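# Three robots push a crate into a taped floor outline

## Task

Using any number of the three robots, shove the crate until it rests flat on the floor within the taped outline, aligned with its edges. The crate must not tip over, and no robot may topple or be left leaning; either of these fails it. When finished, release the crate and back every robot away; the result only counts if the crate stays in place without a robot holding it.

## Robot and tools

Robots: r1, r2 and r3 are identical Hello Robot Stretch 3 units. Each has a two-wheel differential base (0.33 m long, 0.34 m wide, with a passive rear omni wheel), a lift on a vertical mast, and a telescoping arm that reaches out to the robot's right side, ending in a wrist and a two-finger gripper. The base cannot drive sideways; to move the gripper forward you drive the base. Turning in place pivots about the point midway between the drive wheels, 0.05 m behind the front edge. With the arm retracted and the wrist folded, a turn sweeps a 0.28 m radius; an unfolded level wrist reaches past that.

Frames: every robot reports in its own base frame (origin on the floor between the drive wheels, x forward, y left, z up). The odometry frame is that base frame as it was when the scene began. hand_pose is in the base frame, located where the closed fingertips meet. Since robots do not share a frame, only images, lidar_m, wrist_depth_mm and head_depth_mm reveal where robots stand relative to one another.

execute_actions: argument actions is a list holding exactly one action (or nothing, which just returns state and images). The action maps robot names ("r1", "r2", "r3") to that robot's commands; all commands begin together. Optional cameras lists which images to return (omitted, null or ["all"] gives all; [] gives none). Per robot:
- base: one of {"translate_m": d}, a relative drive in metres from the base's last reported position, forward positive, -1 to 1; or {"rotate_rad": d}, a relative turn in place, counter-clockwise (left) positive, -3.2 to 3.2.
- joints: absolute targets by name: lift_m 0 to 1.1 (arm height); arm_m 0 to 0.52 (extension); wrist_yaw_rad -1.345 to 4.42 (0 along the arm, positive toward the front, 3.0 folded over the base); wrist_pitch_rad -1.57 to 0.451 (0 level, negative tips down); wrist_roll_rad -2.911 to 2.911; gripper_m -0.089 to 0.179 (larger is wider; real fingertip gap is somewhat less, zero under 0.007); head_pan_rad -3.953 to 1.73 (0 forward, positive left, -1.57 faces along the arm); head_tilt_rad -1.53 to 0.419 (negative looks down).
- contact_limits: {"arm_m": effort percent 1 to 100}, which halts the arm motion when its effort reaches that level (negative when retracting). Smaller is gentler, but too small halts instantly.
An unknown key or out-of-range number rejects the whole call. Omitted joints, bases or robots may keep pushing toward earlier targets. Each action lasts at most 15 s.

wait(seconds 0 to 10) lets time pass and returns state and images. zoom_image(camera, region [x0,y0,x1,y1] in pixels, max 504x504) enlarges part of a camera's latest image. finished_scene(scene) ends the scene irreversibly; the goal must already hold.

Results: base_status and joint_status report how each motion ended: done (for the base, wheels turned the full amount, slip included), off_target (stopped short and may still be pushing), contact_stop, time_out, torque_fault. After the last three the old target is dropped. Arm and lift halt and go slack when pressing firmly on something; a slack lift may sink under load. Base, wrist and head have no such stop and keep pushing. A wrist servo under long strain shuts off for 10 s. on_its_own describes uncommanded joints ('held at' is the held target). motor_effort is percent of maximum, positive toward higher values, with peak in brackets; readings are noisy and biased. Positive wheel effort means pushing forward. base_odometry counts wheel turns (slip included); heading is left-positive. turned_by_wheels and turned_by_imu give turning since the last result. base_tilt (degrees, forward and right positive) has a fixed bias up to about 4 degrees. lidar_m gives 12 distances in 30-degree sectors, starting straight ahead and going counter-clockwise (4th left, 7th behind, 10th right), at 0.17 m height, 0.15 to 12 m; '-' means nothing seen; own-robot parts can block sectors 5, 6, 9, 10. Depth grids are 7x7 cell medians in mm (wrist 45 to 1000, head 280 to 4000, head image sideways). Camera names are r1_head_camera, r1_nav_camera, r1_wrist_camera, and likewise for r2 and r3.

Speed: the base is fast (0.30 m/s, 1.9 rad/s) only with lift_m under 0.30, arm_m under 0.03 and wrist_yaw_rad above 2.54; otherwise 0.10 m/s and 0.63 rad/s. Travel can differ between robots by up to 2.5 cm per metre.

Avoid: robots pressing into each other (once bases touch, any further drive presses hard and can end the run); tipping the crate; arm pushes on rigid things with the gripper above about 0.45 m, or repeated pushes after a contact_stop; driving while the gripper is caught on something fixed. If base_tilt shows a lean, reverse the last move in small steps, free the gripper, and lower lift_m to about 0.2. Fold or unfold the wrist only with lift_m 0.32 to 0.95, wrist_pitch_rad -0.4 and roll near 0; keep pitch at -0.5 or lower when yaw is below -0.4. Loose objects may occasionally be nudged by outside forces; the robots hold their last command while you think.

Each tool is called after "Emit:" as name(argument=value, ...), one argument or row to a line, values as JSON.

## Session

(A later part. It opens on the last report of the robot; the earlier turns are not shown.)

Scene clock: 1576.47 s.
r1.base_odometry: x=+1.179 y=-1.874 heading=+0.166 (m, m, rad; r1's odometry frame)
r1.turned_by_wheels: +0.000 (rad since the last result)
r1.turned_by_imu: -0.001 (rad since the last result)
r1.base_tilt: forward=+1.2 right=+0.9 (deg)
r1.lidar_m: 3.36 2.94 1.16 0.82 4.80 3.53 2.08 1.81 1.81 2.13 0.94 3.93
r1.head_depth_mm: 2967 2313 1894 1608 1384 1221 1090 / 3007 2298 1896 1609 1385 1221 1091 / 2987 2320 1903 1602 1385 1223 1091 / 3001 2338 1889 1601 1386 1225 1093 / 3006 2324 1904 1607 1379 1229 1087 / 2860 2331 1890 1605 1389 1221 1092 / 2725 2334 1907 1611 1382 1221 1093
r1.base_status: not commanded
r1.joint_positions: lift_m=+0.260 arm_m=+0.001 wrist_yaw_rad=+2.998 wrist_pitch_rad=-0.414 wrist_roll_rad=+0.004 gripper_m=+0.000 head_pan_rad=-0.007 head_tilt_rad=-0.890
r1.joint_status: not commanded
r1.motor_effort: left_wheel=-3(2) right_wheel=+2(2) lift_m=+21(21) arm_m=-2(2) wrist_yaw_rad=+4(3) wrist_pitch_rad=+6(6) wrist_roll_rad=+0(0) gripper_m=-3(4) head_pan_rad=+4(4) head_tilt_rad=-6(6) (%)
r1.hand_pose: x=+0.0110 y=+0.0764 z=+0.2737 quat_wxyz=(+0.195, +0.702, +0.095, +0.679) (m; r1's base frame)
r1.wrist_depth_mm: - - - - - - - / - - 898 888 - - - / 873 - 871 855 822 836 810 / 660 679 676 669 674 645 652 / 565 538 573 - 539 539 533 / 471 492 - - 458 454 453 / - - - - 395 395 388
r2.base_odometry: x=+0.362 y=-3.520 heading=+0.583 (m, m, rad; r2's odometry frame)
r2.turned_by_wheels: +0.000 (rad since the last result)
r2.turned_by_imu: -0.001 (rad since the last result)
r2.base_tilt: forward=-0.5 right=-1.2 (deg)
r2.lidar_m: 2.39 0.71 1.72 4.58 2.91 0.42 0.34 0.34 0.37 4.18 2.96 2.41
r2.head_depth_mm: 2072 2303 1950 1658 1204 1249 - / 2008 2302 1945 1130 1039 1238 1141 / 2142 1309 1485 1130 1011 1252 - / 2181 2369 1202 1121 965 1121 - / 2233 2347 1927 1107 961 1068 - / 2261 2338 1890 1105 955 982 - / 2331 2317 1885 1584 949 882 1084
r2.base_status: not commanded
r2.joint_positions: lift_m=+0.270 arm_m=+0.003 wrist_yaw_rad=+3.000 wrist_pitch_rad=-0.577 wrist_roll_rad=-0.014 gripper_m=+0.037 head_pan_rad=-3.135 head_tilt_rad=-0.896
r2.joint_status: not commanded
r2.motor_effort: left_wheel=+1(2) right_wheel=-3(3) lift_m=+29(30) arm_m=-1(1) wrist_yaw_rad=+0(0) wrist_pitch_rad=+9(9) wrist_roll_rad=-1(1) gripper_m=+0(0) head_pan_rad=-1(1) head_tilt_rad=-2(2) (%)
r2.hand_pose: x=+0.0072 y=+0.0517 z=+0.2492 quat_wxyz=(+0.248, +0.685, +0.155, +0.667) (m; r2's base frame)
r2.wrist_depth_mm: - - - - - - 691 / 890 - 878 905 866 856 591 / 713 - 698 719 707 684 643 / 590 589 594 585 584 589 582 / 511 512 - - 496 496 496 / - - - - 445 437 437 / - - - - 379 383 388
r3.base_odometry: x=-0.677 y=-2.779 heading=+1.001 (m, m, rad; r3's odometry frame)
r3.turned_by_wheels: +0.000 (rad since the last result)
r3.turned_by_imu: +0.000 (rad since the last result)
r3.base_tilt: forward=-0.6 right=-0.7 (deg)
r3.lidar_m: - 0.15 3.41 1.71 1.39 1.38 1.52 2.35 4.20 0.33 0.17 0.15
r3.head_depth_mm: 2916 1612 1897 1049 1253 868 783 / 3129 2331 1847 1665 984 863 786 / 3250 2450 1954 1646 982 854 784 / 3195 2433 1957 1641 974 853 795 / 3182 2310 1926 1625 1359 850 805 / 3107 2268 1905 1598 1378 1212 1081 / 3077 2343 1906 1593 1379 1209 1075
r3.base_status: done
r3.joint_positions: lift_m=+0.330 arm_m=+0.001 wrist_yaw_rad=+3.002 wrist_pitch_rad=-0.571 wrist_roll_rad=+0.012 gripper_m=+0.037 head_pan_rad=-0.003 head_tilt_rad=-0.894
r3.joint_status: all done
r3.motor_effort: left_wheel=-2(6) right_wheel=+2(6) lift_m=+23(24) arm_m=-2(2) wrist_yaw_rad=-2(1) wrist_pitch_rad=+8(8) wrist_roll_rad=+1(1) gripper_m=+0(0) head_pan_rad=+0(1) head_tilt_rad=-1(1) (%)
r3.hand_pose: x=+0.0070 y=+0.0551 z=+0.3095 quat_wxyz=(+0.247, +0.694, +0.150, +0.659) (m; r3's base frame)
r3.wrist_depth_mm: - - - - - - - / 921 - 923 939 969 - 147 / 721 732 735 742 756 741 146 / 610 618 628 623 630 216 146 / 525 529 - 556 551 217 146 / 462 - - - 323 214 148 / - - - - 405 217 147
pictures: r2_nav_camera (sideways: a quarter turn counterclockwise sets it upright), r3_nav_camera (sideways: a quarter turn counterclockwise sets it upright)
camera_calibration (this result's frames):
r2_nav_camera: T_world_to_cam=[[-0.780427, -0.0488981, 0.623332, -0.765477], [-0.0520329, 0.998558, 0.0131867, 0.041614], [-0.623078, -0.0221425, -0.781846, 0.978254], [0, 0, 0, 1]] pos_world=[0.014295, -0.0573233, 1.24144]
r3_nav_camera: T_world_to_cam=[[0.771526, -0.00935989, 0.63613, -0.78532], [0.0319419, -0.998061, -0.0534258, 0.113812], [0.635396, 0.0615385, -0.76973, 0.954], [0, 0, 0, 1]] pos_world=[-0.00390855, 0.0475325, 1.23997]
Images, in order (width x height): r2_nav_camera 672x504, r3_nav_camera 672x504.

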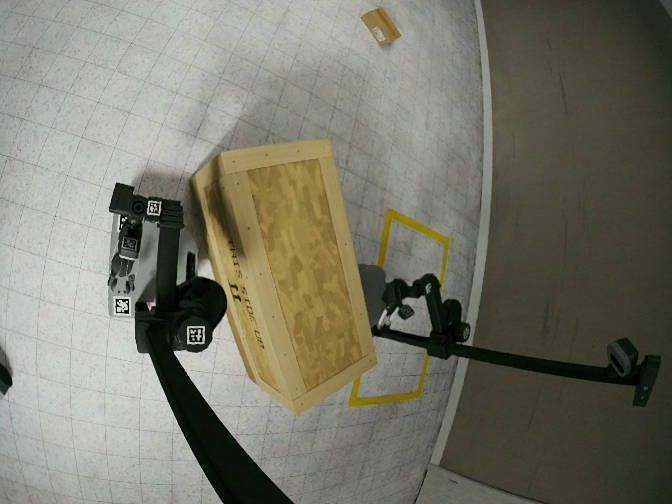

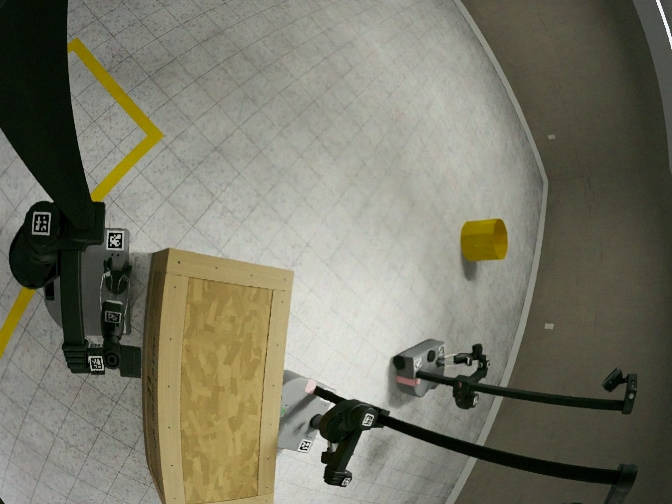

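Emit:
execute_actions(
  actions=[
    {"r2":{"joints":{"lift_m":0.32}}},
  ],
  cameras=[],
)

Emit:
execute_actions(
  actions=[
    {"r2":{"base":{"translate_m":-0.22}},"r3":{"base":{"translate_m":0.25}}},
  ],
  cameras=["r3_nav_camera","r2_nav_camera"],
)

Scene clock: 1595.60 s.
r1.base_odometry: x=+1.179 y=-1.874 heading=+0.166 (m, m, rad; r1's odometry frame)
r1.turned_by_wheels: +0.000 (rad since the last result)
r1.turned_by_imu: -0.001 (rad since the last result)
r1.base_tilt: forward=+1.2 right=+0.9 (deg)
r1.lidar_m: 3.37 2.93 1.15 0.82 4.77 3.54 2.09 1.81 1.82 2.13 0.94 3.92
r1.head_depth_mm: 3020 2315 1897 1618 1392 1219 1088 / 3013 2304 1907 1591 1383 1227 1089 / 2996 2337 1890 1598 1382 1221 1094 / 2989 2328 1895 1616 1382 1229 1091 / 3032 2319 1896 1595 1387 1222 1096 / 2883 2312 1897 1607 1376 1224 1095 / 2728 2342 1895 1606 1383 1223 1089
r1.base_status: not commanded
r1.joint_positions: lift_m=+0.260 arm_m=+0.001 wrist_yaw_rad=+2.998 wrist_pitch_rad=-0.414 wrist_roll_rad=+0.004 gripper_m=+0.000 head_pan_rad=-0.007 head_tilt_rad=-0.890
r1.joint_status: not commanded
r1.motor_effort: left_wheel=-2(2) right_wheel=+2(2) lift_m=+21(20) arm_m=-2(2) wrist_yaw_rad=+2(3) wrist_pitch_rad=+6(6) wrist_roll_rad=+0(0) gripper_m=-3(3) head_pan_rad=+4(4) head_tilt_rad=-6(6) (%)
r1.hand_pose: x=+0.0110 y=+0.0764 z=+0.2737 quat_wxyz=(+0.195, +0.702, +0.095, +0.679) (m; r1's base frame)
r1.wrist_depth_mm: - - - - - - - / - - 886 873 - - - / 874 - 848 848 846 839 822 / 675 667 661 666 646 646 639 / 558 543 564 - 538 534 528 / 469 496 - - 459 446 452 / - - - - 392 399 395
r2.base_odometry: x=+0.362 y=-3.520 heading=+0.583 (m, m, rad; r2's odometry frame)
r2.turned_by_wheels: +0.000 (rad since the last result)
r2.turned_by_imu: -0.001 (rad since the last result)
r2.base_tilt: forward=-0.7 right=-1.1 (deg)
r2.lidar_m: 2.39 0.71 1.73 4.56 2.90 0.42 0.34 0.34 0.37 4.17 2.95 2.41
r2.head_depth_mm: 2066 2318 1974 1649 1194 1250 - / 2009 2268 1964 1138 1037 1252 - / 2160 1317 1483 1132 1009 1255 - / 2204 2351 1205 1117 968 1114 - / 2237 2363 1915 1110 962 1070 - / 2273 2333 1897 1101 958 983 - / 2320 2302 1881 1587 952 884 1089
r2.base_status: not commanded
r2.joint_positions: lift_m=+0.320 arm_m=+0.003 wrist_yaw_rad=+3.000 wrist_pitch_rad=-0.577 wrist_roll_rad=-0.014 gripper_m=+0.037 head_pan_rad=-3.135 head_tilt_rad=-0.896
r2.joint_status: all done
r2.motor_effort: left_wheel=+2(2) right_wheel=-2(3) lift_m=+55(60) arm_m=-1(1) wrist_yaw_rad=+0(0) wrist_pitch_rad=+9(9) wrist_roll_rad=-1(1) gripper_m=+1(0) head_pan_rad=-1(1) head_tilt_rad=-3(3) (%)
r2.hand_pose: x=+0.0072 y=+0.0517 z=+0.2984 quat_wxyz=(+0.248, +0.685, +0.155, +0.667) (m; r2's base frame)
r2.wrist_depth_mm: - - - - - - - / - - 978 - 983 - 621 / 797 - 793 779 790 768 633 / 668 671 663 656 657 653 638 / 559 565 579 573 562 566 566 / 489 515 - - 507 489 496 / - - - - 431 440 439
r3.base_odometry: x=-0.677 y=-2.779 heading=+1.001 (m, m, rad; r3's odometry frame)
r3.turned_by_wheels: +0.000 (rad since the last result)
r3.turned_by_imu: -0.001 (rad since the last result)
r3.base_tilt: forward=-0.6 right=-0.9 (deg)
r3.lidar_m: - 0.15 3.41 1.71 1.39 1.38 1.52 2.35 4.19 0.33 0.17 0.15
r3.head_depth_mm: 2992 1623 1916 1289 1256 872 784 / 3164 2300 1847 1653 984 862 790 / 3255 2451 1969 1643 977 859 787 / 3182 2429 1934 1619 972 851 797 / 3117 2301 1937 1631 1367 849 810 / 3118 2312 1915 1608 1377 1218 1082 / 3087 2329 1898 1586 1375 1204 1070
r3.base_status: not commanded
r3.joint_positions: lift_m=+0.330 arm_m=+0.001 wrist_yaw_rad=+3.002 wrist_pitch_rad=-0.571 wrist_roll_rad=+0.012 gripper_m=+0.037 head_pan_rad=-0.003 head_tilt_rad=-0.894
r3.joint_status: not commanded
r3.motor_effort: left_wheel=-1(2) right_wheel=+2(2) lift_m=+23(23) arm_m=-2(2) wrist_yaw_rad=-1(2) wrist_pitch_rad=+8(9) wrist_roll_rad=+1(1) gripper_m=+0(0) head_pan_rad=+2(2) head_tilt_rad=-1(2) (%)
r3.hand_pose: x=+0.0070 y=+0.0551 z=+0.3095 quat_wxyz=(+0.247, +0.694, +0.150, +0.659) (m; r3's base frame)
r3.wrist_depth_mm: - - - - - - - / 924 - 930 949 955 - 146 / 720 719 738 755 760 750 146 / 609 606 623 616 632 215 146 / 522 527 - 549 549 215 146 / 468 - - - 323 215 148 / - - - - 409 217 148
pictures: none
No camera images: the call's "cameras" was empty. Leave "cameras" out to get every camera's image.

Scene clock: 1599.67 s.
r1.base_odometry: x=+1.179 y=-1.874 heading=+0.166 (m, m, rad; r1's odometry frame)
r1.turned_by_wheels: +0.000 (rad since the last result)
r1.turned_by_imu: -0.001 (rad since the last result)
r1.base_tilt: forward=+1.2 right=+0.9 (deg)
r1.lidar_m: 3.37 2.94 1.15 0.87 4.78 3.52 2.08 1.82 1.82 2.13 0.94 3.92
r1.head_depth_mm: 3002 2337 1910 1612 1386 1215 1092 / 3027 2317 1878 1605 1382 1229 1091 / 3019 2327 1892 1602 1381 1224 1091 / 3008 2319 1883 1599 1380 1224 1094 / 3006 2331 1897 1605 1393 1220 1089 / 2896 2307 1889 1605 1381 1222 1093 / 2729 2319 1903 1600 1381 1223 1092
r1.base_status: not commanded
r1.joint_positions: lift_m=+0.260 arm_m=+0.001 wrist_yaw_rad=+2.998 wrist_pitch_rad=-0.414 wrist_roll_rad=+0.004 gripper_m=+0.000 head_pan_rad=-0.007 head_tilt_rad=-0.890
r1.joint_status: not commanded
r1.motor_effort: left_wheel=-2(3) right_wheel=+3(2) lift_m=+21(21) arm_m=-2(2) wrist_yaw_rad=+3(1) wrist_pitch_rad=+6(6) wrist_roll_rad=+0(0) gripper_m=-3(3) head_pan_rad=+4(4) head_tilt_rad=-6(6) (%)
r1.hand_pose: x=+0.0110 y=+0.0764 z=+0.2737 quat_wxyz=(+0.195, +0.702, +0.095, +0.679) (m; r1's base frame)
r1.wrist_depth_mm: - - - - - - - / - - 973 908 - - - / 894 - 868 829 853 838 817 / 687 676 674 661 658 654 639 / 548 548 563 - 537 536 539 / 466 493 - - 459 453 447 / - - - - 395 396 391
r2.base_odometry: x=+0.179 y=-3.640 heading=+0.582 (m, m, rad; r2's odometry frame)
r2.turned_by_wheels: -0.001 (rad since the last result)
r2.turned_by_imu: +0.205 (rad since the last result)
r2.base_tilt: forward=-0.7 right=-1.1 (deg)
r2.lidar_m: 0.77 0.76 1.76 3.86 0.45 0.30 0.28 0.28 0.36 4.22 2.72 2.48
r2.head_depth_mm: 1960 2226 1103 1185 982 1116 - / 2042 2277 1812 1103 978 1012 - / 2129 2328 1934 1101 974 900 - / 2225 2396 1919 1622 962 888 - / 2320 2344 1924 1617 960 891 - / 2449 2334 1903 1593 958 887 - / 2520 2304 1880 1587 950 880 1092
r2.base_status: translate_m off_target (by the wheels' count: -0.2195 of -0.2200)
r2.joint_positions: lift_m=+0.320 arm_m=+0.003 wrist_yaw_rad=+3.000 wrist_pitch_rad=-0.577 wrist_roll_rad=-0.014 gripper_m=+0.037 head_pan_rad=-3.136 head_tilt_rad=-0.896
r2.joint_status: not commanded
r2.on_its_own: left_wheel is at rest, and its effort (-67) is outside its rest range (-18 to +18); right_wheel is at rest, and its effort (-46) is outside its rest range (-18 to +18)
r2.motor_effort: left_wheel=-67(81) right_wheel=-46(59) lift_m=+52(56) arm_m=-1(1) wrist_yaw_rad=+0(2) wrist_pitch_rad=+9(10) wrist_roll_rad=-1(1) gripper_m=+0(0) head_pan_rad=-2(1) head_tilt_rad=-3(4) (%)
r2.hand_pose: x=+0.0072 y=+0.0516 z=+0.2985 quat_wxyz=(+0.248, +0.685, +0.155, +0.667) (m; r2's base frame)
r2.wrist_depth_mm: - - - - - - - / - - - 989 984 983 992 / 739 - 811 783 800 798 796 / 521 659 667 667 672 651 657 / 492 567 577 580 564 563 563 / 454 511 - - 504 493 487 / - - - - 429 433 437
r3.base_odometry: x=-0.543 y=-2.569 heading=+1.002 (m, m, rad; r3's odometry frame)
r3.turned_by_wheels: +0.001 (rad since the last result)
r3.turned_by_imu: -0.204 (rad since the last result)
r3.base_tilt: forward=-0.6 right=-0.8 (deg)
r3.lidar_m: - - 4.58 2.14 1.53 1.45 1.49 1.97 4.25 0.21 0.15 -
r3.head_depth_mm: 2830 697 1887 969 1222 866 771 / 2922 2374 1944 917 1216 865 768 / 2971 1683 1824 1641 1265 860 762 / 3099 2344 1890 1610 1389 854 760 / 3083 2401 1939 1622 1391 846 754 / 3100 2370 1918 1599 1373 1192 1046 / 3076 2142 1902 1592 1373 1205 1069
r3.base_status: translate_m off_target (by the wheels' count: +0.2497 of +0.2500)
r3.joint_positions: lift_m=+0.330 arm_m=+0.001 wrist_yaw_rad=+3.004 wrist_pitch_rad=-0.571 wrist_roll_rad=+0.012 gripper_m=+0.037 head_pan_rad=-0.003 head_tilt_rad=-0.894
r3.joint_status: not commanded
r3.on_its_own: left_wheel is at rest, and its effort (+34) is outside its rest range (-18 to +18); right_wheel is at rest, and its effort (+23) is outside its rest range (-18 to +18)
r3.motor_effort: left_wheel=+34(38) right_wheel=+23(57) lift_m=+21(23) arm_m=-2(2) wrist_yaw_rad=-4(6) wrist_pitch_rad=+8(8) wrist_roll_rad=+1(1) gripper_m=+1(1) head_pan_rad=+2(0) head_tilt_rad=-2(2) (%)
r3.hand_pose: x=+0.0065 y=+0.0552 z=+0.3097 quat_wxyz=(+0.246, +0.694, +0.151, +0.659) (m; r3's base frame)
r3.wrist_depth_mm: - - - - - 163 166 / 896 - 942 940 128 117 119 / 725 721 742 761 131 93 94 / 608 610 619 633 136 82 77 / 523 534 - 551 135 84 66 / 464 - - - 121 86 61 / - - - - 177 87 61
pictures: r2_nav_camera (sideways: a quarter turn counterclockwise sets it upright), r3_nav_camera (sideways: a quarter turn counterclockwise sets it upright)
camera_calibration (this result's frames):
r2_nav_camera: T_world_to_cam=[[-0.780359, -0.0486263, 0.623439, -0.765617], [-0.051684, 0.998576, 0.013193, 0.0416036], [-0.623193, -0.0219265, -0.781761, 0.978144], [0, 0, 0, 1]] pos_world=[0.0142668, -0.0573262, 1.24144]
r3_nav_camera: T_world_to_cam=[[0.771846, -0.00934673, 0.635741, -0.784816], [0.0319331, -0.99806, -0.0534432, 0.113834], [0.635007, 0.0615511, -0.77005, 0.954419], [0, 0, 0, 1]] pos_world=[-0.00394061, 0.0475324, 1.23997]
Images, in order (width x height): r2_nav_camera 672x504, r3_nav_camera 672x504.

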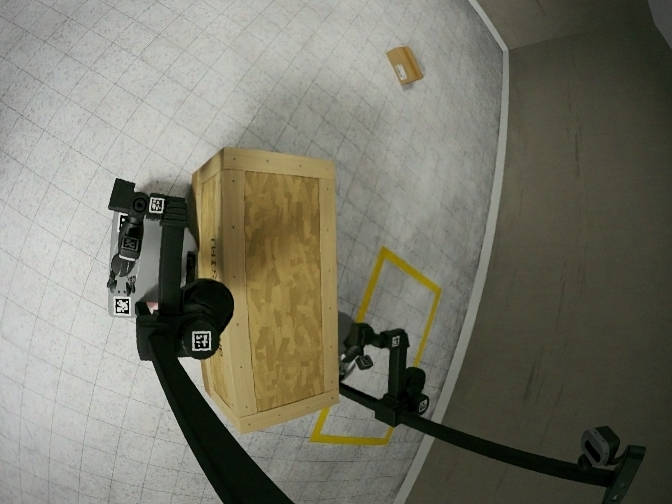

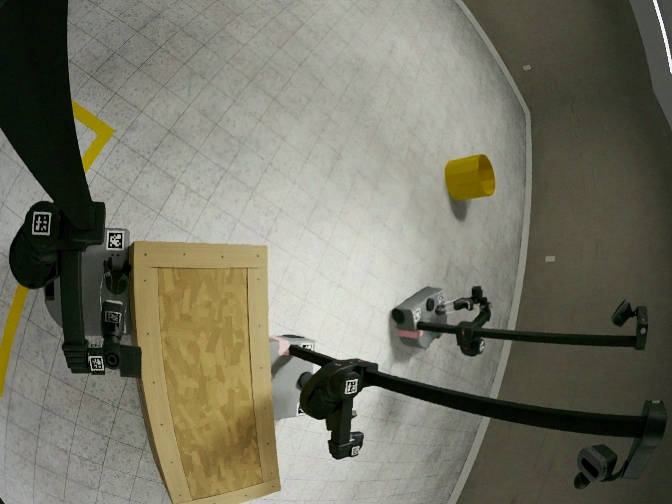

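Emit:
execute_actions(
  actions=[
    {"r2":{"base":{"translate_m":-0.1}},"r3":{"base":{"translate_m":0.3}}},
  ],
  cameras=["r3_nav_camera","r2_nav_camera"],
)

Scene clock: 1611.73 s.
r1.base_odometry: x=+1.179 y=-1.874 heading=+0.166 (m, m, rad; r1's odometry frame)
r1.turned_by_wheels: +0.000 (rad since the last result)
r1.turned_by_imu: -0.001 (rad since the last result)
r1.base_tilt: forward=+1.2 right=+0.9 (deg)
r1.lidar_m: 3.34 2.93 1.15 0.86 4.79 3.53 2.08 1.81 1.81 2.12 0.94 3.90
r1.head_depth_mm: 2982 2351 1897 1602 1390 1223 1092 / 2994 2327 1886 1605 1396 1225 1090 / 2990 2321 1888 1607 1393 1219 1090 / 2997 2318 1896 1606 1393 1221 1090 / 3013 2321 1910 1607 1385 1221 1090 / 2863 2338 1906 1606 1383 1219 1092 / 2708 2326 1902 1597 1383 1225 1094
r1.base_status: not commanded
r1.joint_positions: lift_m=+0.260 arm_m=+0.001 wrist_yaw_rad=+2.998 wrist_pitch_rad=-0.414 wrist_roll_rad=+0.004 gripper_m=+0.000 head_pan_rad=-0.007 head_tilt_rad=-0.890
r1.joint_status: not commanded
r1.motor_effort: left_wheel=-2(2) right_wheel=+2(2) lift_m=+21(21) arm_m=-2(2) wrist_yaw_rad=+2(3) wrist_pitch_rad=+5(6) wrist_roll_rad=+0(0) gripper_m=-3(3) head_pan_rad=+4(4) head_tilt_rad=-7(6) (%)
r1.hand_pose: x=+0.0110 y=+0.0764 z=+0.2737 quat_wxyz=(+0.195, +0.702, +0.095, +0.679) (m; r1's base frame)
r1.wrist_depth_mm: - - - - - - - / - - - 908 - - - / 887 - 876 853 848 819 836 / 678 656 666 659 654 661 646 / 555 551 567 - 526 534 522 / 469 496 - - 456 455 446 / - - - - 397 399 395
r2.base_odometry: x=+0.096 y=-3.695 heading=+0.581 (m, m, rad; r2's odometry frame)
r2.turned_by_wheels: -0.001 (rad since the last result)
r2.turned_by_imu: +0.074 (rad since the last result)
r2.base_tilt: forward=-0.6 right=-1.2 (deg)
r2.lidar_m: 0.76 0.87 4.54 3.50 0.41 0.29 0.28 0.29 0.38 3.86 2.65 2.49
r2.head_depth_mm: 1982 2228 1109 1205 985 988 - / 2072 2268 1950 1112 981 931 - / 2168 2377 1938 1102 968 887 - / 2265 2385 1926 1622 969 885 - / 2403 2365 1903 1605 962 892 - / 2565 2323 1908 1587 960 904 - / 2631 2341 1886 1591 950 893 1088
r2.base_status: translate_m off_target (by the wheels' count: -0.0995 of -0.1000)
r2.joint_positions: lift_m=+0.320 arm_m=+0.003 wrist_yaw_rad=+3.000 wrist_pitch_rad=-0.577 wrist_roll_rad=-0.014 gripper_m=+0.037 head_pan_rad=-3.136 head_tilt_rad=-0.896
r2.joint_status: not commanded
r2.on_its_own: left_wheel is at rest, and its effort (-71) is outside its rest range (-18 to +18); right_wheel is at rest, and its effort (-55) is outside its rest range (-18 to +18)
r2.motor_effort: left_wheel=-71(73) right_wheel=-55(55) lift_m=+52(52) arm_m=-1(1) wrist_yaw_rad=+0(0) wrist_pitch_rad=+9(9) wrist_roll_rad=-1(1) gripper_m=+0(0) head_pan_rad=-1(1) head_tilt_rad=-2(3) (%)
r2.hand_pose: x=+0.0072 y=+0.0516 z=+0.2985 quat_wxyz=(+0.248, +0.685, +0.155, +0.667) (m; r2's base frame)
r2.wrist_depth_mm: - - - - - - - / 474 - 998 992 994 - 996 / 484 - 793 804 796 792 791 / 459 622 660 674 674 651 658 / 444 578 582 577 568 566 567 / 422 507 - - 509 492 494 / - - - - 427 441 443
r3.base_odometry: x=-0.381 y=-2.317 heading=+1.003 (m, m, rad; r3's odometry frame)
r3.turned_by_wheels: +0.001 (rad since the last result)
r3.turned_by_imu: -0.001 (rad since the last result)
r3.base_tilt: forward=-0.6 right=-0.7 (deg)
r3.lidar_m: - - 4.58 2.14 1.53 1.45 1.49 1.97 4.25 0.21 0.15 -
r3.head_depth_mm: 2787 666 1950 1131 1221 867 773 / 2904 2395 1862 896 1218 864 765 / 2996 1684 1822 1644 1258 859 764 / 3107 2327 1900 1627 1403 854 760 / 3154 2377 1927 1617 1391 849 757 / 3129 2362 1899 1616 1385 1190 1044 / 3077 2174 1886 1588 1370 1203 1073
r3.base_status: translate_m off_target (by the wheels' count: +0.2998 of +0.3000)
r3.joint_positions: lift_m=+0.330 arm_m=+0.001 wrist_yaw_rad=+3.004 wrist_pitch_rad=-0.571 wrist_roll_rad=+0.012 gripper_m=+0.037 head_pan_rad=-0.003 head_tilt_rad=-0.894
r3.joint_status: not commanded
r3.on_its_own: left_wheel is at rest, and its effort (+31) is outside its rest range (-18 to +18)
r3.motor_effort: left_wheel=+31(38) right_wheel=+13(49) lift_m=+21(21) arm_m=-2(3) wrist_yaw_rad=-4(5) wrist_pitch_rad=+9(8) wrist_roll_rad=+1(1) gripper_m=+2(2) head_pan_rad=+1(0) head_tilt_rad=-1(2) (%)
r3.hand_pose: x=+0.0065 y=+0.0552 z=+0.3097 quat_wxyz=(+0.246, +0.694, +0.151, +0.659) (m; r3's base frame)
r3.wrist_depth_mm: - - - - - 162 165 / 912 - 923 957 129 117 120 / 721 732 761 757 131 92 94 / 611 610 618 628 136 82 77 / 520 522 - 556 135 84 66 / 465 - - - 122 86 61 / - - - - 178 87 61
pictures: r2_nav_camera (sideways: a quarter turn counterclockwise sets it upright), r3_nav_camera (sideways: a quarter turn counterclockwise sets it upright)
camera_calibration (this result's frames):
r2_nav_camera: T_world_to_cam=[[-0.780359, -0.0486278, 0.623438, -0.765615], [-0.0516859, 0.998576, 0.013193, 0.0416037], [-0.623192, -0.0219277, -0.781762, 0.978145], [0, 0, 0, 1]] pos_world=[0.014267, -0.0573262, 1.24144]
r3_nav_camera: T_world_to_cam=[[0.771854, -0.00933341, 0.635731, -0.784803], [0.0319497, -0.99806, -0.0534436, 0.113835], [0.634996, 0.0615621, -0.770058, 0.954429], [0, 0, 0, 1]] pos_world=[-0.00394222, 0.0475322, 1.23997]
Images, in order (width x height): r2_nav_camera 672x504, r3_nav_camera 672x504.

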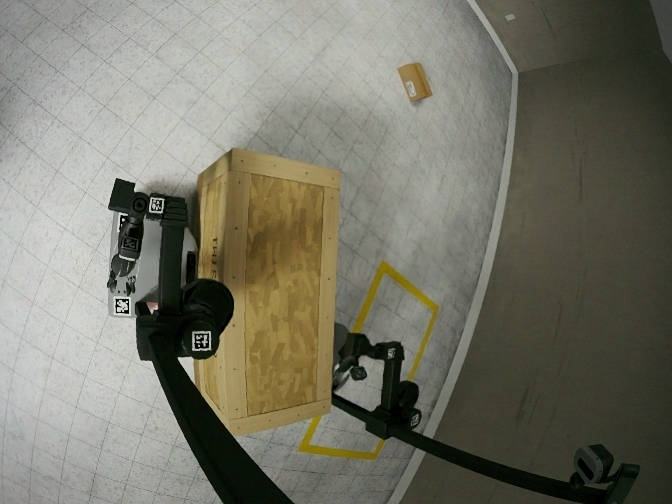

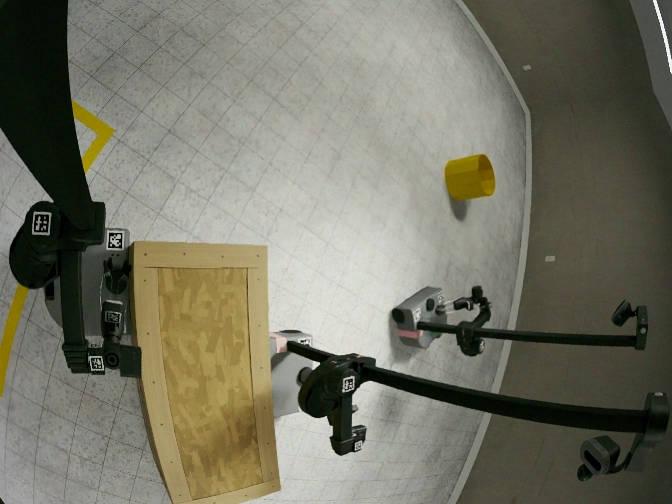

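Emit:
execute_actions(
  actions=[
    {"r2":{"base":{"translate_m":0.3}},"r3":{"base":{"translate_m":0.3}}},
  ],
  cameras=["r3_nav_camera"],
)

Scene clock: 1621.63 s.
r1.base_odometry: x=+1.179 y=-1.874 heading=+0.166 (m, m, rad; r1's odometry frame)
r1.turned_by_wheels: +0.000 (rad since the last result)
r1.turned_by_imu: -0.001 (rad since the last result)
r1.base_tilt: forward=+1.3 right=+0.8 (deg)
r1.lidar_m: 3.34 2.93 1.11 0.58 4.79 3.53 2.08 1.81 1.82 2.12 0.94 3.92
r1.head_depth_mm: 3010 2324 1893 1595 1382 1224 1093 / 2960 2307 1903 1600 1390 1221 1093 / 2996 2350 1902 1607 1384 1223 1089 / 3002 2325 1902 1604 1386 1226 1089 / 2990 2334 1897 1604 1392 1222 1092 / 2904 2329 1905 1603 1390 1221 1088 / 2684 2315 1884 1604 1386 1223 1092
r1.base_status: not commanded
r1.joint_positions: lift_m=+0.260 arm_m=+0.001 wrist_yaw_rad=+2.998 wrist_pitch_rad=-0.414 wrist_roll_rad=+0.004 gripper_m=+0.000 head_pan_rad=-0.007 head_tilt_rad=-0.890
r1.joint_status: not commanded
r1.motor_effort: left_wheel=-2(3) right_wheel=+2(2) lift_m=+20(20) arm_m=-2(1) wrist_yaw_rad=+2(2) wrist_pitch_rad=+6(6) wrist_roll_rad=+0(0) gripper_m=-3(3) head_pan_rad=+4(4) head_tilt_rad=-6(5) (%)
r1.hand_pose: x=+0.0110 y=+0.0764 z=+0.2737 quat_wxyz=(+0.195, +0.702, +0.095, +0.679) (m; r1's base frame)
r1.wrist_depth_mm: - - - - - - - / - - 698 744 - - - / 886 - 679 658 840 836 817 / 695 677 663 667 670 653 651 / 550 541 573 - 543 538 532 / 469 497 - - 455 451 448 / - - - - 398 391 391
r2.base_odometry: x=+0.347 y=-3.530 heading=+0.581 (m, m, rad; r2's odometry frame)
r2.turned_by_wheels: +0.000 (rad since the last result)
r2.turned_by_imu: -0.001 (rad since the last result)
r2.base_tilt: forward=-0.7 right=-1.2 (deg)
r2.lidar_m: 0.47 0.47 1.50 3.89 2.69 0.57 0.56 0.59 4.35 3.43 2.35 2.22
r2.head_depth_mm: 2219 2390 1815 1143 1159 1244 - / 2325 2441 1275 1131 1178 1256 - / 2450 2409 1886 1128 1196 1281 - / 2551 2370 1914 1119 1213 1273 - / 2704 2364 1911 1118 1233 1238 - / 2769 2334 1899 1103 1254 1221 - / 2882 2305 1867 1125 1319 1201 1093
r2.base_status: done
r2.joint_positions: lift_m=+0.320 arm_m=+0.003 wrist_yaw_rad=+3.000 wrist_pitch_rad=-0.577 wrist_roll_rad=-0.014 gripper_m=+0.037 head_pan_rad=-3.136 head_tilt_rad=-0.896
r2.joint_status: not commanded
r2.motor_effort: left_wheel=+0(64) right_wheel=+0(55) lift_m=+52(52) arm_m=-1(1) wrist_yaw_rad=+0(0) wrist_pitch_rad=+10(9) wrist_roll_rad=-1(1) gripper_m=+0(0) head_pan_rad=-1(1) head_tilt_rad=-3(3) (%)
r2.hand_pose: x=+0.0072 y=+0.0516 z=+0.2985 quat_wxyz=(+0.248, +0.685, +0.155, +0.667) (m; r2's base frame)
r2.wrist_depth_mm: - - - - - - - / - - - - - - 993 / 792 - 804 803 810 782 799 / 672 666 672 673 660 661 447 / 574 562 585 573 566 560 466 / 496 503 - - 505 497 486 / - - - - 435 438 446
r3.base_odometry: x=-0.220 y=-2.064 heading=+1.003 (m, m, rad; r3's odometry frame)
r3.turned_by_wheels: +0.000 (rad since the last result)
r3.turned_by_imu: -0.093 (rad since the last result)
r3.base_tilt: forward=-0.7 right=-0.8 (deg)
r3.lidar_m: - - 4.50 2.45 1.63 1.50 1.51 1.88 3.85 0.21 0.15 -
r3.head_depth_mm: 2789 2523 1901 1678 1442 871 771 / 2691 2372 1975 1408 1386 865 768 / 2886 1490 1099 1405 1395 861 764 / 2985 1921 1800 1626 1405 854 762 / 3055 2388 1918 1622 1389 848 753 / 3092 2388 1902 1600 1385 1194 1044 / 3052 2264 1893 1592 1379 1203 1074
r3.base_status: translate_m off_target (by the wheels' count: +0.2997 of +0.3000)
r3.joint_positions: lift_m=+0.330 arm_m=+0.001 wrist_yaw_rad=+3.004 wrist_pitch_rad=-0.571 wrist_roll_rad=+0.012 gripper_m=+0.037 head_pan_rad=-0.003 head_tilt_rad=-0.894
r3.joint_status: not commanded
r3.on_its_own: left_wheel is at rest, and its effort (+34) is outside its rest range (-18 to +18); right_wheel is at rest, and its effort (+26) is outside its rest range (-18 to +18)
r3.motor_effort: left_wheel=+34(37) right_wheel=+26(39) lift_m=+21(21) arm_m=-3(2) wrist_yaw_rad=-4(5) wrist_pitch_rad=+9(8) wrist_roll_rad=+1(1) gripper_m=+2(1) head_pan_rad=+2(3) head_tilt_rad=-2(2) (%)
r3.hand_pose: x=+0.0065 y=+0.0552 z=+0.3097 quat_wxyz=(+0.246, +0.694, +0.151, +0.659) (m; r3's base frame)
r3.wrist_depth_mm: - - - - - 160 166 / 902 - 923 948 129 117 120 / 732 740 748 751 131 93 94 / 612 617 632 631 137 82 77 / 524 523 - 560 135 84 66 / 461 - - - 121 86 61 / - - - - 177 87 61
pictures: r3_nav_camera (sideways: a quarter turn counterclockwise sets it upright)
camera_calibration (this result's frames):
r3_nav_camera: T_world_to_cam=[[0.771854, -0.0093334, 0.635731, -0.784803], [0.0319497, -0.99806, -0.0534436, 0.113835], [0.634996, 0.0615621, -0.770058, 0.954429], [0, 0, 0, 1]] pos_world=[-0.00394221, 0.0475322, 1.23997]
Images, in order (width x height): r3_nav_camera 672x504.

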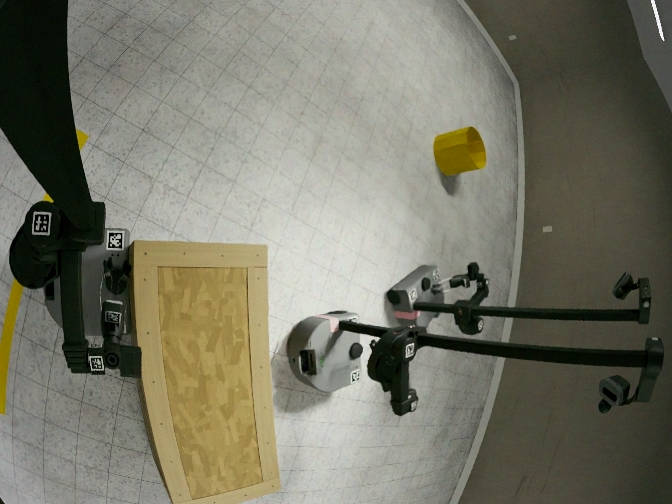

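Emit:
execute_actions(
  actions=[
    {"r3":{"base":{"translate_m":-0.3},"joints":{"lift_m":0.27,"head_pan_rad":-3.14}}},
  ],
  cameras=[],
)

Emit:
execute_actions(
  actions=[
    {"r3":{"base":{"rotate_rad":3.19}}},
  ],
  cameras=["r3_nav_camera"],
)

Scene clock: 1633.33 s.
r1.base_odometry: x=+1.179 y=-1.874 heading=+0.166 (m, m, rad; r1's odometry frame)
r1.turned_by_wheels: +0.000 (rad since the last result)
r1.turned_by_imu: -0.001 (rad since the last result)
r1.base_tilt: forward=+1.2 right=+0.9 (deg)
r1.lidar_m: 3.37 2.93 1.11 0.58 4.78 3.52 2.09 1.81 1.82 2.12 0.94 3.93
r1.head_depth_mm: 3038 2327 1894 1597 1387 1221 1092 / 2969 2323 1896 1595 1385 1220 1086 / 3004 2309 1907 1599 1382 1222 1092 / 3029 2313 1900 1596 1390 1216 1091 / 2979 2351 1892 1603 1388 1223 1092 / 2874 2337 1900 1611 1393 1222 1089 / 2707 2323 1908 1605 1378 1225 1092
r1.base_status: not commanded
r1.joint_positions: lift_m=+0.260 arm_m=+0.001 wrist_yaw_rad=+2.998 wrist_pitch_rad=-0.414 wrist_roll_rad=+0.004 gripper_m=+0.000 head_pan_rad=-0.007 head_tilt_rad=-0.890
r1.joint_status: not commanded
r1.motor_effort: left_wheel=-3(2) right_wheel=+2(2) lift_m=+21(21) arm_m=-1(1) wrist_yaw_rad=+2(4) wrist_pitch_rad=+6(6) wrist_roll_rad=+0(0) gripper_m=-3(3) head_pan_rad=+4(4) head_tilt_rad=-6(6) (%)
r1.hand_pose: x=+0.0110 y=+0.0764 z=+0.2737 quat_wxyz=(+0.195, +0.702, +0.095, +0.679) (m; r1's base frame)
r1.wrist_depth_mm: - - - - - - - / - - 700 771 - - - / 892 - 690 669 846 849 807 / 687 691 669 656 667 640 657 / 560 545 563 - 537 534 535 / 473 498 - - 455 453 445 / - - - - 399 388 391
r2.base_odometry: x=+0.347 y=-3.530 heading=+0.581 (m, m, rad; r2's odometry frame)
r2.turned_by_wheels: +0.000 (rad since the last result)
r2.turned_by_imu: -0.002 (rad since the last result)
r2.base_tilt: forward=-0.7 right=-1.1 (deg)
r2.lidar_m: 0.47 0.47 1.50 3.91 2.70 0.57 0.56 0.59 4.35 3.42 2.36 2.23
r2.head_depth_mm: 2209 1471 1914 1139 1162 1245 - / 2324 2279 1656 1134 1169 1258 - / 2448 2388 1704 1126 1194 1282 - / 2573 2378 1902 1118 1216 1267 - / 2697 2360 1906 1114 1231 1241 - / 2750 2306 1890 1102 1248 1211 - / 2876 2297 1880 1126 1320 1206 1089
r2.base_status: not commanded
r2.joint_positions: lift_m=+0.320 arm_m=+0.003 wrist_yaw_rad=+3.000 wrist_pitch_rad=-0.577 wrist_roll_rad=-0.014 gripper_m=+0.037 head_pan_rad=-3.136 head_tilt_rad=-0.896
r2.joint_status: not commanded
r2.motor_effort: left_wheel=+0(0) right_wheel=-1(1) lift_m=+52(52) arm_m=-1(1) wrist_yaw_rad=+0(1) wrist_pitch_rad=+9(9) wrist_roll_rad=-1(1) gripper_m=+0(0) head_pan_rad=-1(0) head_tilt_rad=-3(3) (%)
r2.hand_pose: x=+0.0072 y=+0.0516 z=+0.2985 quat_wxyz=(+0.248, +0.685, +0.155, +0.667) (m; r2's base frame)
r2.wrist_depth_mm: - - - - - - - / - - - 982 979 998 - / 801 - 779 800 799 807 792 / 665 667 654 673 663 646 455 / 569 571 585 588 569 570 462 / 495 503 - - 514 497 484 / - - - - 426 436 435
r3.base_odometry: x=-0.381 y=-2.317 heading=+1.003 (m, m, rad; r3's odometry frame)
r3.turned_by_wheels: +0.000 (rad since the last result)
r3.turned_by_imu: -0.002 (rad since the last result)
r3.base_tilt: forward=-0.7 right=-0.9 (deg)
r3.lidar_m: 0.35 0.36 4.61 2.01 1.33 1.22 1.23 1.53 3.11 4.22 0.50 0.37
r3.head_depth_mm: 1016 1169 1371 1599 1434 1253 - / 1056 1224 1457 1622 1417 1241 1144 / 1101 1284 1529 1642 1415 1246 - / 1142 1344 1624 1623 1396 1274 - / 1199 1407 1725 1618 1386 1226 - / 1257 1483 1790 1612 1383 1210 1110 / 1324 1580 1847 1593 1375 1203 1087
r3.base_status: done
r3.joint_positions: lift_m=+0.270 arm_m=+0.001 wrist_yaw_rad=+3.002 wrist_pitch_rad=-0.571 wrist_roll_rad=+0.012 gripper_m=+0.037 head_pan_rad=-3.133 head_tilt_rad=-0.894
r3.joint_status: all done
r3.motor_effort: left_wheel=+1(30) right_wheel=+1(25) lift_m=+12(19) arm_m=-3(2) wrist_yaw_rad=-2(5) wrist_pitch_rad=+8(8) wrist_roll_rad=+1(1) gripper_m=+0(1) head_pan_rad=-3(26) head_tilt_rad=-2(2) (%)
r3.hand_pose: x=+0.0070 y=+0.0552 z=+0.2504 quat_wxyz=(+0.247, +0.694, +0.150, +0.659) (m; r3's base frame)
r3.wrist_depth_mm: - - - - - - - / 793 - 808 824 846 849 892 / 636 642 644 652 665 672 698 / 525 534 536 541 556 568 562 / 469 - - - 480 476 463 / - - - - 419 414 363 / - - - - 366 369 356
pictures: none
No camera images: the call's "cameras" was empty. Leave "cameras" out to get every camera's image.

Scene clock: 1636.47 s.
r1.base_odometry: x=+1.179 y=-1.874 heading=+0.166 (m, m, rad; r1's odometry frame)
r1.turned_by_wheels: +0.000 (rad since the last result)
r1.turned_by_imu: +0.000 (rad since the last result)
r1.base_tilt: forward=+1.2 right=+0.9 (deg)
r1.lidar_m: 3.36 2.94 1.11 0.58 4.79 3.53 2.08 1.82 1.82 2.12 0.94 3.93
r1.head_depth_mm: 2978 2324 1906 1603 1390 1221 1087 / 3040 2325 1884 1604 1385 1224 1094 / 3019 2349 1888 1608 1389 1217 1095 / 3010 2335 1899 1602 1384 1222 1094 / 3023 2326 1896 1595 1388 1228 1094 / 2869 2323 1898 1610 1385 1226 1093 / 2724 2329 1905 1600 1392 1224 1090
r1.base_status: not commanded
r1.joint_positions: lift_m=+0.260 arm_m=+0.001 wrist_yaw_rad=+2.998 wrist_pitch_rad=-0.414 wrist_roll_rad=+0.004 gripper_m=+0.000 head_pan_rad=-0.007 head_tilt_rad=-0.890
r1.joint_status: not commanded
r1.motor_effort: left_wheel=-2(2) right_wheel=+1(3) lift_m=+21(21) arm_m=-1(1) wrist_yaw_rad=+5(2) wrist_pitch_rad=+6(6) wrist_roll_rad=+0(0) gripper_m=-3(2) head_pan_rad=+4(4) head_tilt_rad=-7(6) (%)
r1.hand_pose: x=+0.0110 y=+0.0764 z=+0.2737 quat_wxyz=(+0.195, +0.702, +0.095, +0.679) (m; r1's base frame)
r1.wrist_depth_mm: - - - - - - - / - - 708 746 - - - / 867 - 666 675 840 846 832 / 684 682 665 647 656 648 641 / 543 543 558 - 540 531 527 / 466 498 - - 448 452 452 / - - - - 395 390 388
r2.base_odometry: x=+0.347 y=-3.530 heading=+0.581 (m, m, rad; r2's odometry frame)
r2.turned_by_wheels: +0.000 (rad since the last result)
r2.turned_by_imu: -0.001 (rad since the last result)
r2.base_tilt: forward=-0.7 right=-1.2 (deg)
r2.lidar_m: 0.47 0.47 1.50 3.91 2.70 0.57 0.56 0.59 4.33 3.42 2.36 2.23
r2.head_depth_mm: 2210 2409 1865 1137 1161 1248 - / 2215 2320 1304 1135 1177 1250 - / 2421 2380 1676 1128 1197 1284 - / 2574 2374 1922 1117 1220 1278 - / 2692 2349 1895 1114 1235 1240 - / 2787 2321 1889 1110 1252 1211 - / 2847 2294 1889 1126 1324 1209 1092
r2.base_status: not commanded
r2.joint_positions: lift_m=+0.320 arm_m=+0.003 wrist_yaw_rad=+3.000 wrist_pitch_rad=-0.577 wrist_roll_rad=-0.014 gripper_m=+0.037 head_pan_rad=-3.136 head_tilt_rad=-0.896
r2.joint_status: not commanded
r2.motor_effort: left_wheel=+0(0) right_wheel=+0(1) lift_m=+52(51) arm_m=-1(1) wrist_yaw_rad=+0(1) wrist_pitch_rad=+9(9) wrist_roll_rad=-1(1) gripper_m=+0(1) head_pan_rad=-1(1) head_tilt_rad=-3(3) (%)
r2.hand_pose: x=+0.0072 y=+0.0516 z=+0.2985 quat_wxyz=(+0.248, +0.685, +0.155, +0.667) (m; r2's base frame)
r2.wrist_depth_mm: - - - - - - - / 985 - 997 - - - 995 / 809 - 803 799 776 783 788 / 666 667 657 662 656 657 452 / 564 562 589 583 566 567 467 / 500 506 - - 502 491 481 / - - - - 431 433 442
r3.base_odometry: x=-0.381 y=-2.317 heading=-2.090 (m, m, rad; r3's odometry frame)
r3.turned_by_wheels: +3.190 (rad since the last result)
r3.turned_by_imu: +3.144 (rad since the last result)
r3.base_tilt: forward=-0.7 right=-0.9 (deg)
r3.lidar_m: 1.23 1.57 3.41 4.24 0.49 0.36 0.35 0.36 4.61 1.92 1.31 1.22
r3.head_depth_mm: 2963 2538 1943 1671 995 1092 - / 2965 2468 1637 1544 988 1105 1142 / 3052 1743 1640 1135 983 1033 - / 3152 2237 1943 1126 972 969 - / 3113 2378 1927 1577 967 1139 - / 3089 2354 1905 1605 1385 1222 - / 3064 2270 1885 1593 1373 1200 1088
r3.base_status: done
r3.joint_positions: lift_m=+0.270 arm_m=+0.001 wrist_yaw_rad=+3.002 wrist_pitch_rad=-0.571 wrist_roll_rad=+0.012 gripper_m=+0.037 head_pan_rad=-3.134 head_tilt_rad=-0.894
r3.joint_status: not commanded
r3.motor_effort: left_wheel=-1(7) right_wheel=+2(8) lift_m=+12(12) arm_m=-3(3) wrist_yaw_rad=-3(2) wrist_pitch_rad=+8(8) wrist_roll_rad=+1(1) gripper_m=-1(0) head_pan_rad=-1(1) head_tilt_rad=-1(2) (%)
r3.hand_pose: x=+0.0070 y=+0.0551 z=+0.2504 quat_wxyz=(+0.247, +0.694, +0.150, +0.659) (m; r3's base frame)
r3.wrist_depth_mm: 489 - - - - - - / 493 - 812 842 845 849 872 / 484 603 658 656 671 671 683 / 474 538 539 545 551 565 570 / 444 - - - 479 477 481 / - - - - 424 415 417 / - - - - 363 369 371
pictures: r3_nav_camera (sideways: a quarter turn counterclockwise sets it upright)
camera_calibration (this result's frames):
r3_nav_camera: T_world_to_cam=[[-0.77191, 0.00116057, 0.635731, -0.775386], [-0.0425152, 0.997665, -0.0534436, 0.114289], [-0.634309, -0.0682819, -0.770058, 0.962172], [0, 0, 0, 1]] pos_world=[0.0166449, -0.0474233, 1.23997]
Images, in order (width x height): r3_nav_camera 672x504.

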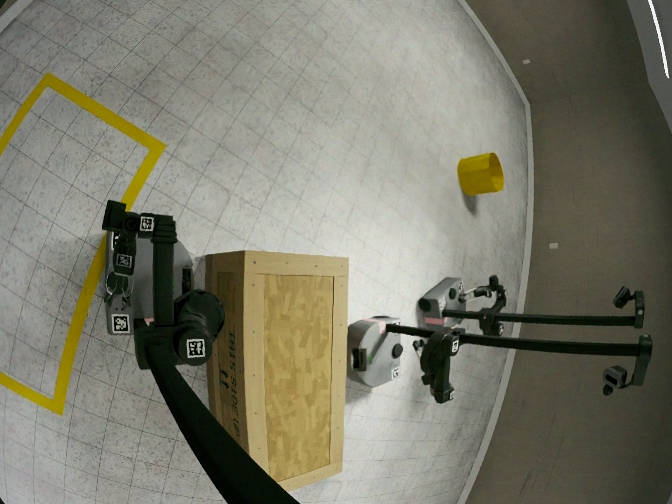

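Emit:
execute_actions(
  actions=[
    {"r3":{"base":{"rotate_rad":-0.3},"joints":{"lift_m":0.32}}},
  ],
  cameras=[],
)

Emit:
execute_actions(
  actions=[
    {"r3":{"base":{"translate_m":-0.32}}},
  ],
  cameras=["r3_nav_camera","r2_nav_camera"],
)

Scene clock: 1647.10 s.
r1.base_odometry: x=+1.179 y=-1.874 heading=+0.166 (m, m, rad; r1's odometry frame)
r1.turned_by_wheels: +0.000 (rad since the last result)
r1.turned_by_imu: -0.001 (rad since the last result)
r1.base_tilt: forward=+1.1 right=+0.9 (deg)
r1.lidar_m: 3.37 2.93 1.11 0.58 4.76 3.54 2.09 1.82 1.82 2.12 0.94 3.93
r1.head_depth_mm: 3025 2320 1908 1603 1381 1224 1089 / 3024 2325 1909 1605 1385 1222 1093 / 2989 2321 1894 1606 1388 1218 1090 / 3020 2316 1885 1605 1387 1220 1094 / 3018 2302 1890 1606 1381 1226 1092 / 2891 2345 1915 1602 1388 1224 1093 / 2691 2318 1894 1600 1386 1223 1094
r1.base_status: not commanded
r1.joint_positions: lift_m=+0.260 arm_m=+0.001 wrist_yaw_rad=+2.998 wrist_pitch_rad=-0.414 wrist_roll_rad=+0.004 gripper_m=+0.000 head_pan_rad=-0.007 head_tilt_rad=-0.890
r1.joint_status: not commanded
r1.motor_effort: left_wheel=-2(3) right_wheel=+2(2) lift_m=+21(21) arm_m=-2(2) wrist_yaw_rad=+3(3) wrist_pitch_rad=+6(6) wrist_roll_rad=+0(0) gripper_m=-3(3) head_pan_rad=+4(3) head_tilt_rad=-6(6) (%)
r1.hand_pose: x=+0.0110 y=+0.0764 z=+0.2737 quat_wxyz=(+0.195, +0.702, +0.095, +0.679) (m; r1's base frame)
r1.wrist_depth_mm: - - - - - - - / - - 702 771 - - - / 863 - 669 683 847 832 823 / 680 667 666 669 662 658 645 / 547 554 562 - 530 534 540 / 475 500 - - 451 458 447 / - - - - 395 394 390
r2.base_odometry: x=+0.347 y=-3.530 heading=+0.581 (m, m, rad; r2's odometry frame)
r2.turned_by_wheels: +0.000 (rad since the last result)
r2.turned_by_imu: -0.001 (rad since the last result)
r2.base_tilt: forward=-0.7 right=-1.2 (deg)
r2.lidar_m: 0.47 0.46 1.50 3.88 2.70 0.57 0.56 0.59 4.34 3.44 2.36 2.23
r2.head_depth_mm: 2196 2405 1917 1141 1157 1244 - / 2272 1333 1653 1137 1180 1246 - / 2446 2389 1703 1129 1199 1276 - / 2561 2370 1921 1119 1215 1277 - / 2689 2350 1916 1113 1230 1237 - / 2779 2328 1900 1104 1256 1211 - / 2874 2335 1882 1124 1321 1211 1085
r2.base_status: not commanded
r2.joint_positions: lift_m=+0.320 arm_m=+0.003 wrist_yaw_rad=+3.000 wrist_pitch_rad=-0.577 wrist_roll_rad=-0.014 gripper_m=+0.037 head_pan_rad=-3.136 head_tilt_rad=-0.896
r2.joint_status: not commanded
r2.motor_effort: left_wheel=+0(0) right_wheel=+0(1) lift_m=+52(52) arm_m=-1(1) wrist_yaw_rad=+0(1) wrist_pitch_rad=+9(9) wrist_roll_rad=-1(1) gripper_m=+0(1) head_pan_rad=-1(1) head_tilt_rad=-3(3) (%)
r2.hand_pose: x=+0.0072 y=+0.0516 z=+0.2985 quat_wxyz=(+0.248, +0.685, +0.155, +0.667) (m; r2's base frame)
r2.wrist_depth_mm: - - - - - - - / 981 - - - - 985 - / 795 - 798 802 786 783 782 / 661 669 661 662 648 664 449 / 566 568 580 574 559 569 468 / 498 508 - - 507 495 482 / - - - - 431 440 442
r3.base_odometry: x=-0.381 y=-2.317 heading=-2.390 (m, m, rad; r3's odometry frame)
r3.turned_by_wheels: -0.300 (rad since the last result)
r3.turned_by_imu: -0.296 (rad since the last result)
r3.base_tilt: forward=-0.7 right=-0.8 (deg)
r3.lidar_m: 1.22 1.31 1.98 4.19 0.72 0.41 0.35 0.35 4.68 3.35 1.56 1.23
r3.head_depth_mm: 2997 2515 1998 1161 1055 1248 - / 3069 2487 1999 1150 1028 1232 1147 / 3056 2415 1960 1144 993 1217 - / 3053 2434 1666 1134 970 1041 - / 2993 1259 1666 1118 968 1076 - / 2945 1931 1908 1602 959 1015 - / 3071 2340 1892 1594 1347 1207 1091
r3.base_status: done
r3.joint_positions: lift_m=+0.320 arm_m=+0.001 wrist_yaw_rad=+3.002 wrist_pitch_rad=-0.571 wrist_roll_rad=+0.012 gripper_m=+0.037 head_pan_rad=-3.134 head_tilt_rad=-0.894
r3.joint_status: all done
r3.motor_effort: left_wheel=+2(6) right_wheel=-1(6) lift_m=+23(24) arm_m=-3(3) wrist_yaw_rad=-2(2) wrist_pitch_rad=+8(8) wrist_roll_rad=+1(1) gripper_m=+0(0) head_pan_rad=-1(1) head_tilt_rad=-2(2) (%)
r3.hand_pose: x=+0.0070 y=+0.0551 z=+0.2996 quat_wxyz=(+0.247, +0.694, +0.150, +0.659) (m; r3's base frame)
r3.wrist_depth_mm: - - - - - - - / 889 - 908 907 933 950 - / 704 721 735 732 745 768 771 / 598 591 612 615 622 635 631 / 517 514 - 540 543 536 542 / 460 - - - 474 467 472 / - - - - 407 413 415
pictures: none
No camera images: the call's "cameras" was empty. Leave "cameras" out to get every camera's image.

Scene clock: 1651.27 s.
r1.base_odometry: x=+1.179 y=-1.874 heading=+0.166 (m, m, rad; r1's odometry frame)
r1.turned_by_wheels: +0.000 (rad since the last result)
r1.turned_by_imu: -0.001 (rad since the last result)
r1.base_tilt: forward=+1.2 right=+0.8 (deg)
r1.lidar_m: 3.34 2.93 0.84 0.58 4.79 3.56 2.08 1.81 1.82 2.12 0.94 3.93
r1.head_depth_mm: 3023 2319 1895 1601 1388 1220 1094 / 3034 2325 1883 1611 1390 1221 1091 / 2995 2332 1899 1606 1391 1218 1091 / 3014 2327 1895 1602 1387 1228 1082 / 3035 2322 1886 1603 1397 1213 1093 / 2881 2345 1893 1592 1387 1221 1090 / 2719 2329 1901 1600 1391 1220 1094
r1.base_status: not commanded
r1.joint_positions: lift_m=+0.260 arm_m=+0.001 wrist_yaw_rad=+2.998 wrist_pitch_rad=-0.414 wrist_roll_rad=+0.004 gripper_m=+0.000 head_pan_rad=-0.007 head_tilt_rad=-0.890
r1.joint_status: not commanded
r1.motor_effort: left_wheel=-3(3) right_wheel=+3(2) lift_m=+21(21) arm_m=-1(2) wrist_yaw_rad=+4(3) wrist_pitch_rad=+6(6) wrist_roll_rad=+0(0) gripper_m=-3(3) head_pan_rad=+4(3) head_tilt_rad=-6(6) (%)
r1.hand_pose: x=+0.0110 y=+0.0764 z=+0.2737 quat_wxyz=(+0.195, +0.702, +0.095, +0.679) (m; r1's base frame)
r1.wrist_depth_mm: - - - 913 841 - - / - - 706 759 929 - - / 889 - 674 663 837 816 820 / 699 669 656 651 663 652 651 / 553 553 567 - 541 534 526 / 465 493 - - 451 451 448 / - - - - 402 400 393
r2.base_odometry: x=+0.347 y=-3.530 heading=+0.581 (m, m, rad; r2's odometry frame)
r2.turned_by_wheels: +0.000 (rad since the last result)
r2.turned_by_imu: -0.001 (rad since the last result)
r2.base_tilt: forward=-0.5 right=-1.1 (deg)
r2.lidar_m: 0.47 0.47 1.50 3.92 0.42 0.39 0.39 0.50 4.33 3.44 2.36 2.23
r2.head_depth_mm: 2215 2393 1821 1617 999 1201 - / 2231 2271 1121 1129 979 984 - / 2441 2390 1311 1127 975 1024 - / 2558 2387 1930 1122 988 1181 - / 2717 2368 1896 1119 1025 1242 - / 2768 2335 1885 1107 1149 1210 - / 2862 2328 1893 1098 1303 1213 1093
r2.base_status: not commanded
r2.joint_positions: lift_m=+0.320 arm_m=+0.003 wrist_yaw_rad=+3.000 wrist_pitch_rad=-0.577 wrist_roll_rad=-0.014 gripper_m=+0.037 head_pan_rad=-3.136 head_tilt_rad=-0.896
r2.joint_status: not commanded
r2.motor_effort: left_wheel=+0(0) right_wheel=-1(0) lift_m=+52(52) arm_m=-1(1) wrist_yaw_rad=+0(0) wrist_pitch_rad=+9(9) wrist_roll_rad=-2(1) gripper_m=-1(0) head_pan_rad=-1(1) head_tilt_rad=-3(3) (%)
r2.hand_pose: x=+0.0072 y=+0.0516 z=+0.2985 quat_wxyz=(+0.248, +0.685, +0.155, +0.667) (m; r2's base frame)
r2.wrist_depth_mm: - - - - - - - / 998 - - - - - - / 797 - 792 809 809 798 793 / 443 661 670 656 657 660 451 / 445 568 583 577 568 559 469 / 446 510 - - 512 495 484 / - - - - 425 433 442
r3.base_odometry: x=-0.148 y=-2.099 heading=-2.389 (m, m, rad; r3's odometry frame)
r3.turned_by_wheels: +0.001 (rad since the last result)
r3.turned_by_imu: +0.204 (rad since the last result)
r3.base_tilt: forward=-0.6 right=-0.8 (deg)
r3.lidar_m: 1.50 1.81 3.41 0.53 0.31 0.27 0.28 0.32 4.54 2.73 1.67 1.50
r3.head_depth_mm: 2807 2526 2004 1674 992 870 - / 2916 2494 1833 1580 988 865 970 / 2778 2306 1082 1434 980 891 - / 2930 1526 1777 1419 975 890 - / 3041 2229 1833 1619 967 935 - / 3125 2367 1895 1594 1361 1155 - / 3077 2340 1888 1598 1370 1206 1094
r3.base_status: translate_m off_target (by the wheels' count: -0.3197 of -0.3200)
r3.joint_positions: lift_m=+0.320 arm_m=+0.001 wrist_yaw_rad=+3.002 wrist_pitch_rad=-0.571 wrist_roll_rad=+0.012 gripper_m=+0.037 head_pan_rad=-3.135 head_tilt_rad=-0.894
r3.joint_status: not commanded
r3.on_its_own: right_wheel is at rest, and its effort (-51) is outside its rest range (-18 to +18)
r3.motor_effort: left_wheel=-12(31) right_wheel=-51(60) lift_m=+22(23) arm_m=-3(3) wrist_yaw_rad=-1(3) wrist_pitch_rad=+8(9) wrist_roll_rad=+1(1) gripper_m=+0(0) head_pan_rad=+0(2) head_tilt_rad=-2(2) (%)
r3.hand_pose: x=+0.0071 y=+0.0551 z=+0.2997 quat_wxyz=(+0.247, +0.694, +0.150, +0.659) (m; r3's base frame)
r3.wrist_depth_mm: 283 - - - - - - / 300 - 865 912 926 962 - / 304 375 710 743 740 746 771 / 308 397 613 613 619 630 632 / 315 413 - 539 538 540 542 / 303 - - - 477 471 469 / - - - - 408 415 416
pictures: r2_nav_camera (sideways: a quarter turn counterclockwise sets it upright), r3_nav_camera (sideways: a quarter turn counterclockwise sets it upright)
camera_calibration (this result's frames):
r2_nav_camera: T_world_to_cam=[[-0.780359, -0.0486276, 0.623438, -0.765615], [-0.0516856, 0.998576, 0.013193, 0.0416037], [-0.623192, -0.0219275, -0.781762, 0.978145], [0, 0, 0, 1]] pos_world=[0.014267, -0.0573262, 1.24144]
r3_nav_camera: T_world_to_cam=[[-0.771806, 0.00189063, 0.635855, -0.775548], [-0.0415811, 0.997705, -0.0534381, 0.114276], [-0.634497, -0.0676834, -0.769956, 0.96204], [0, 0, 0, 1]] pos_world=[0.0165902, -0.0474333, 1.23997]
Images, in order (width x height): r2_nav_camera 672x504, r3_nav_camera 672x504.

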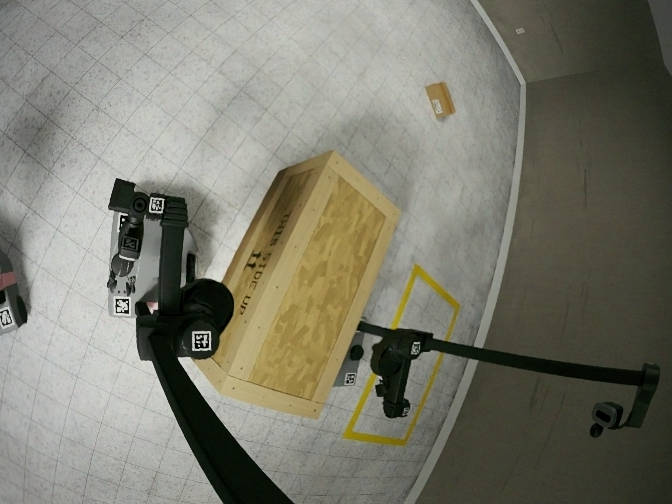

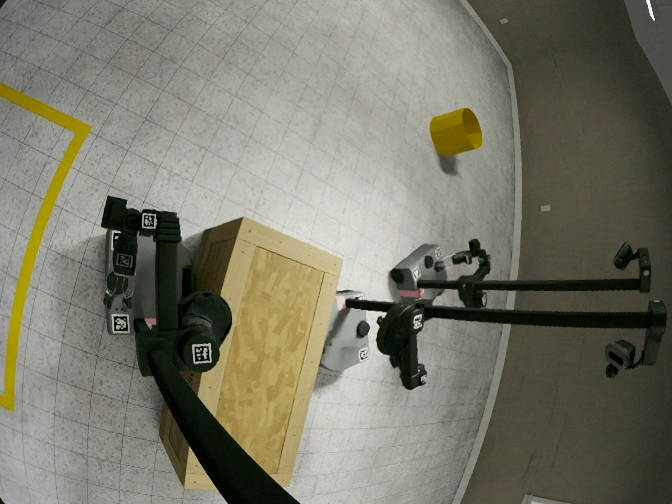

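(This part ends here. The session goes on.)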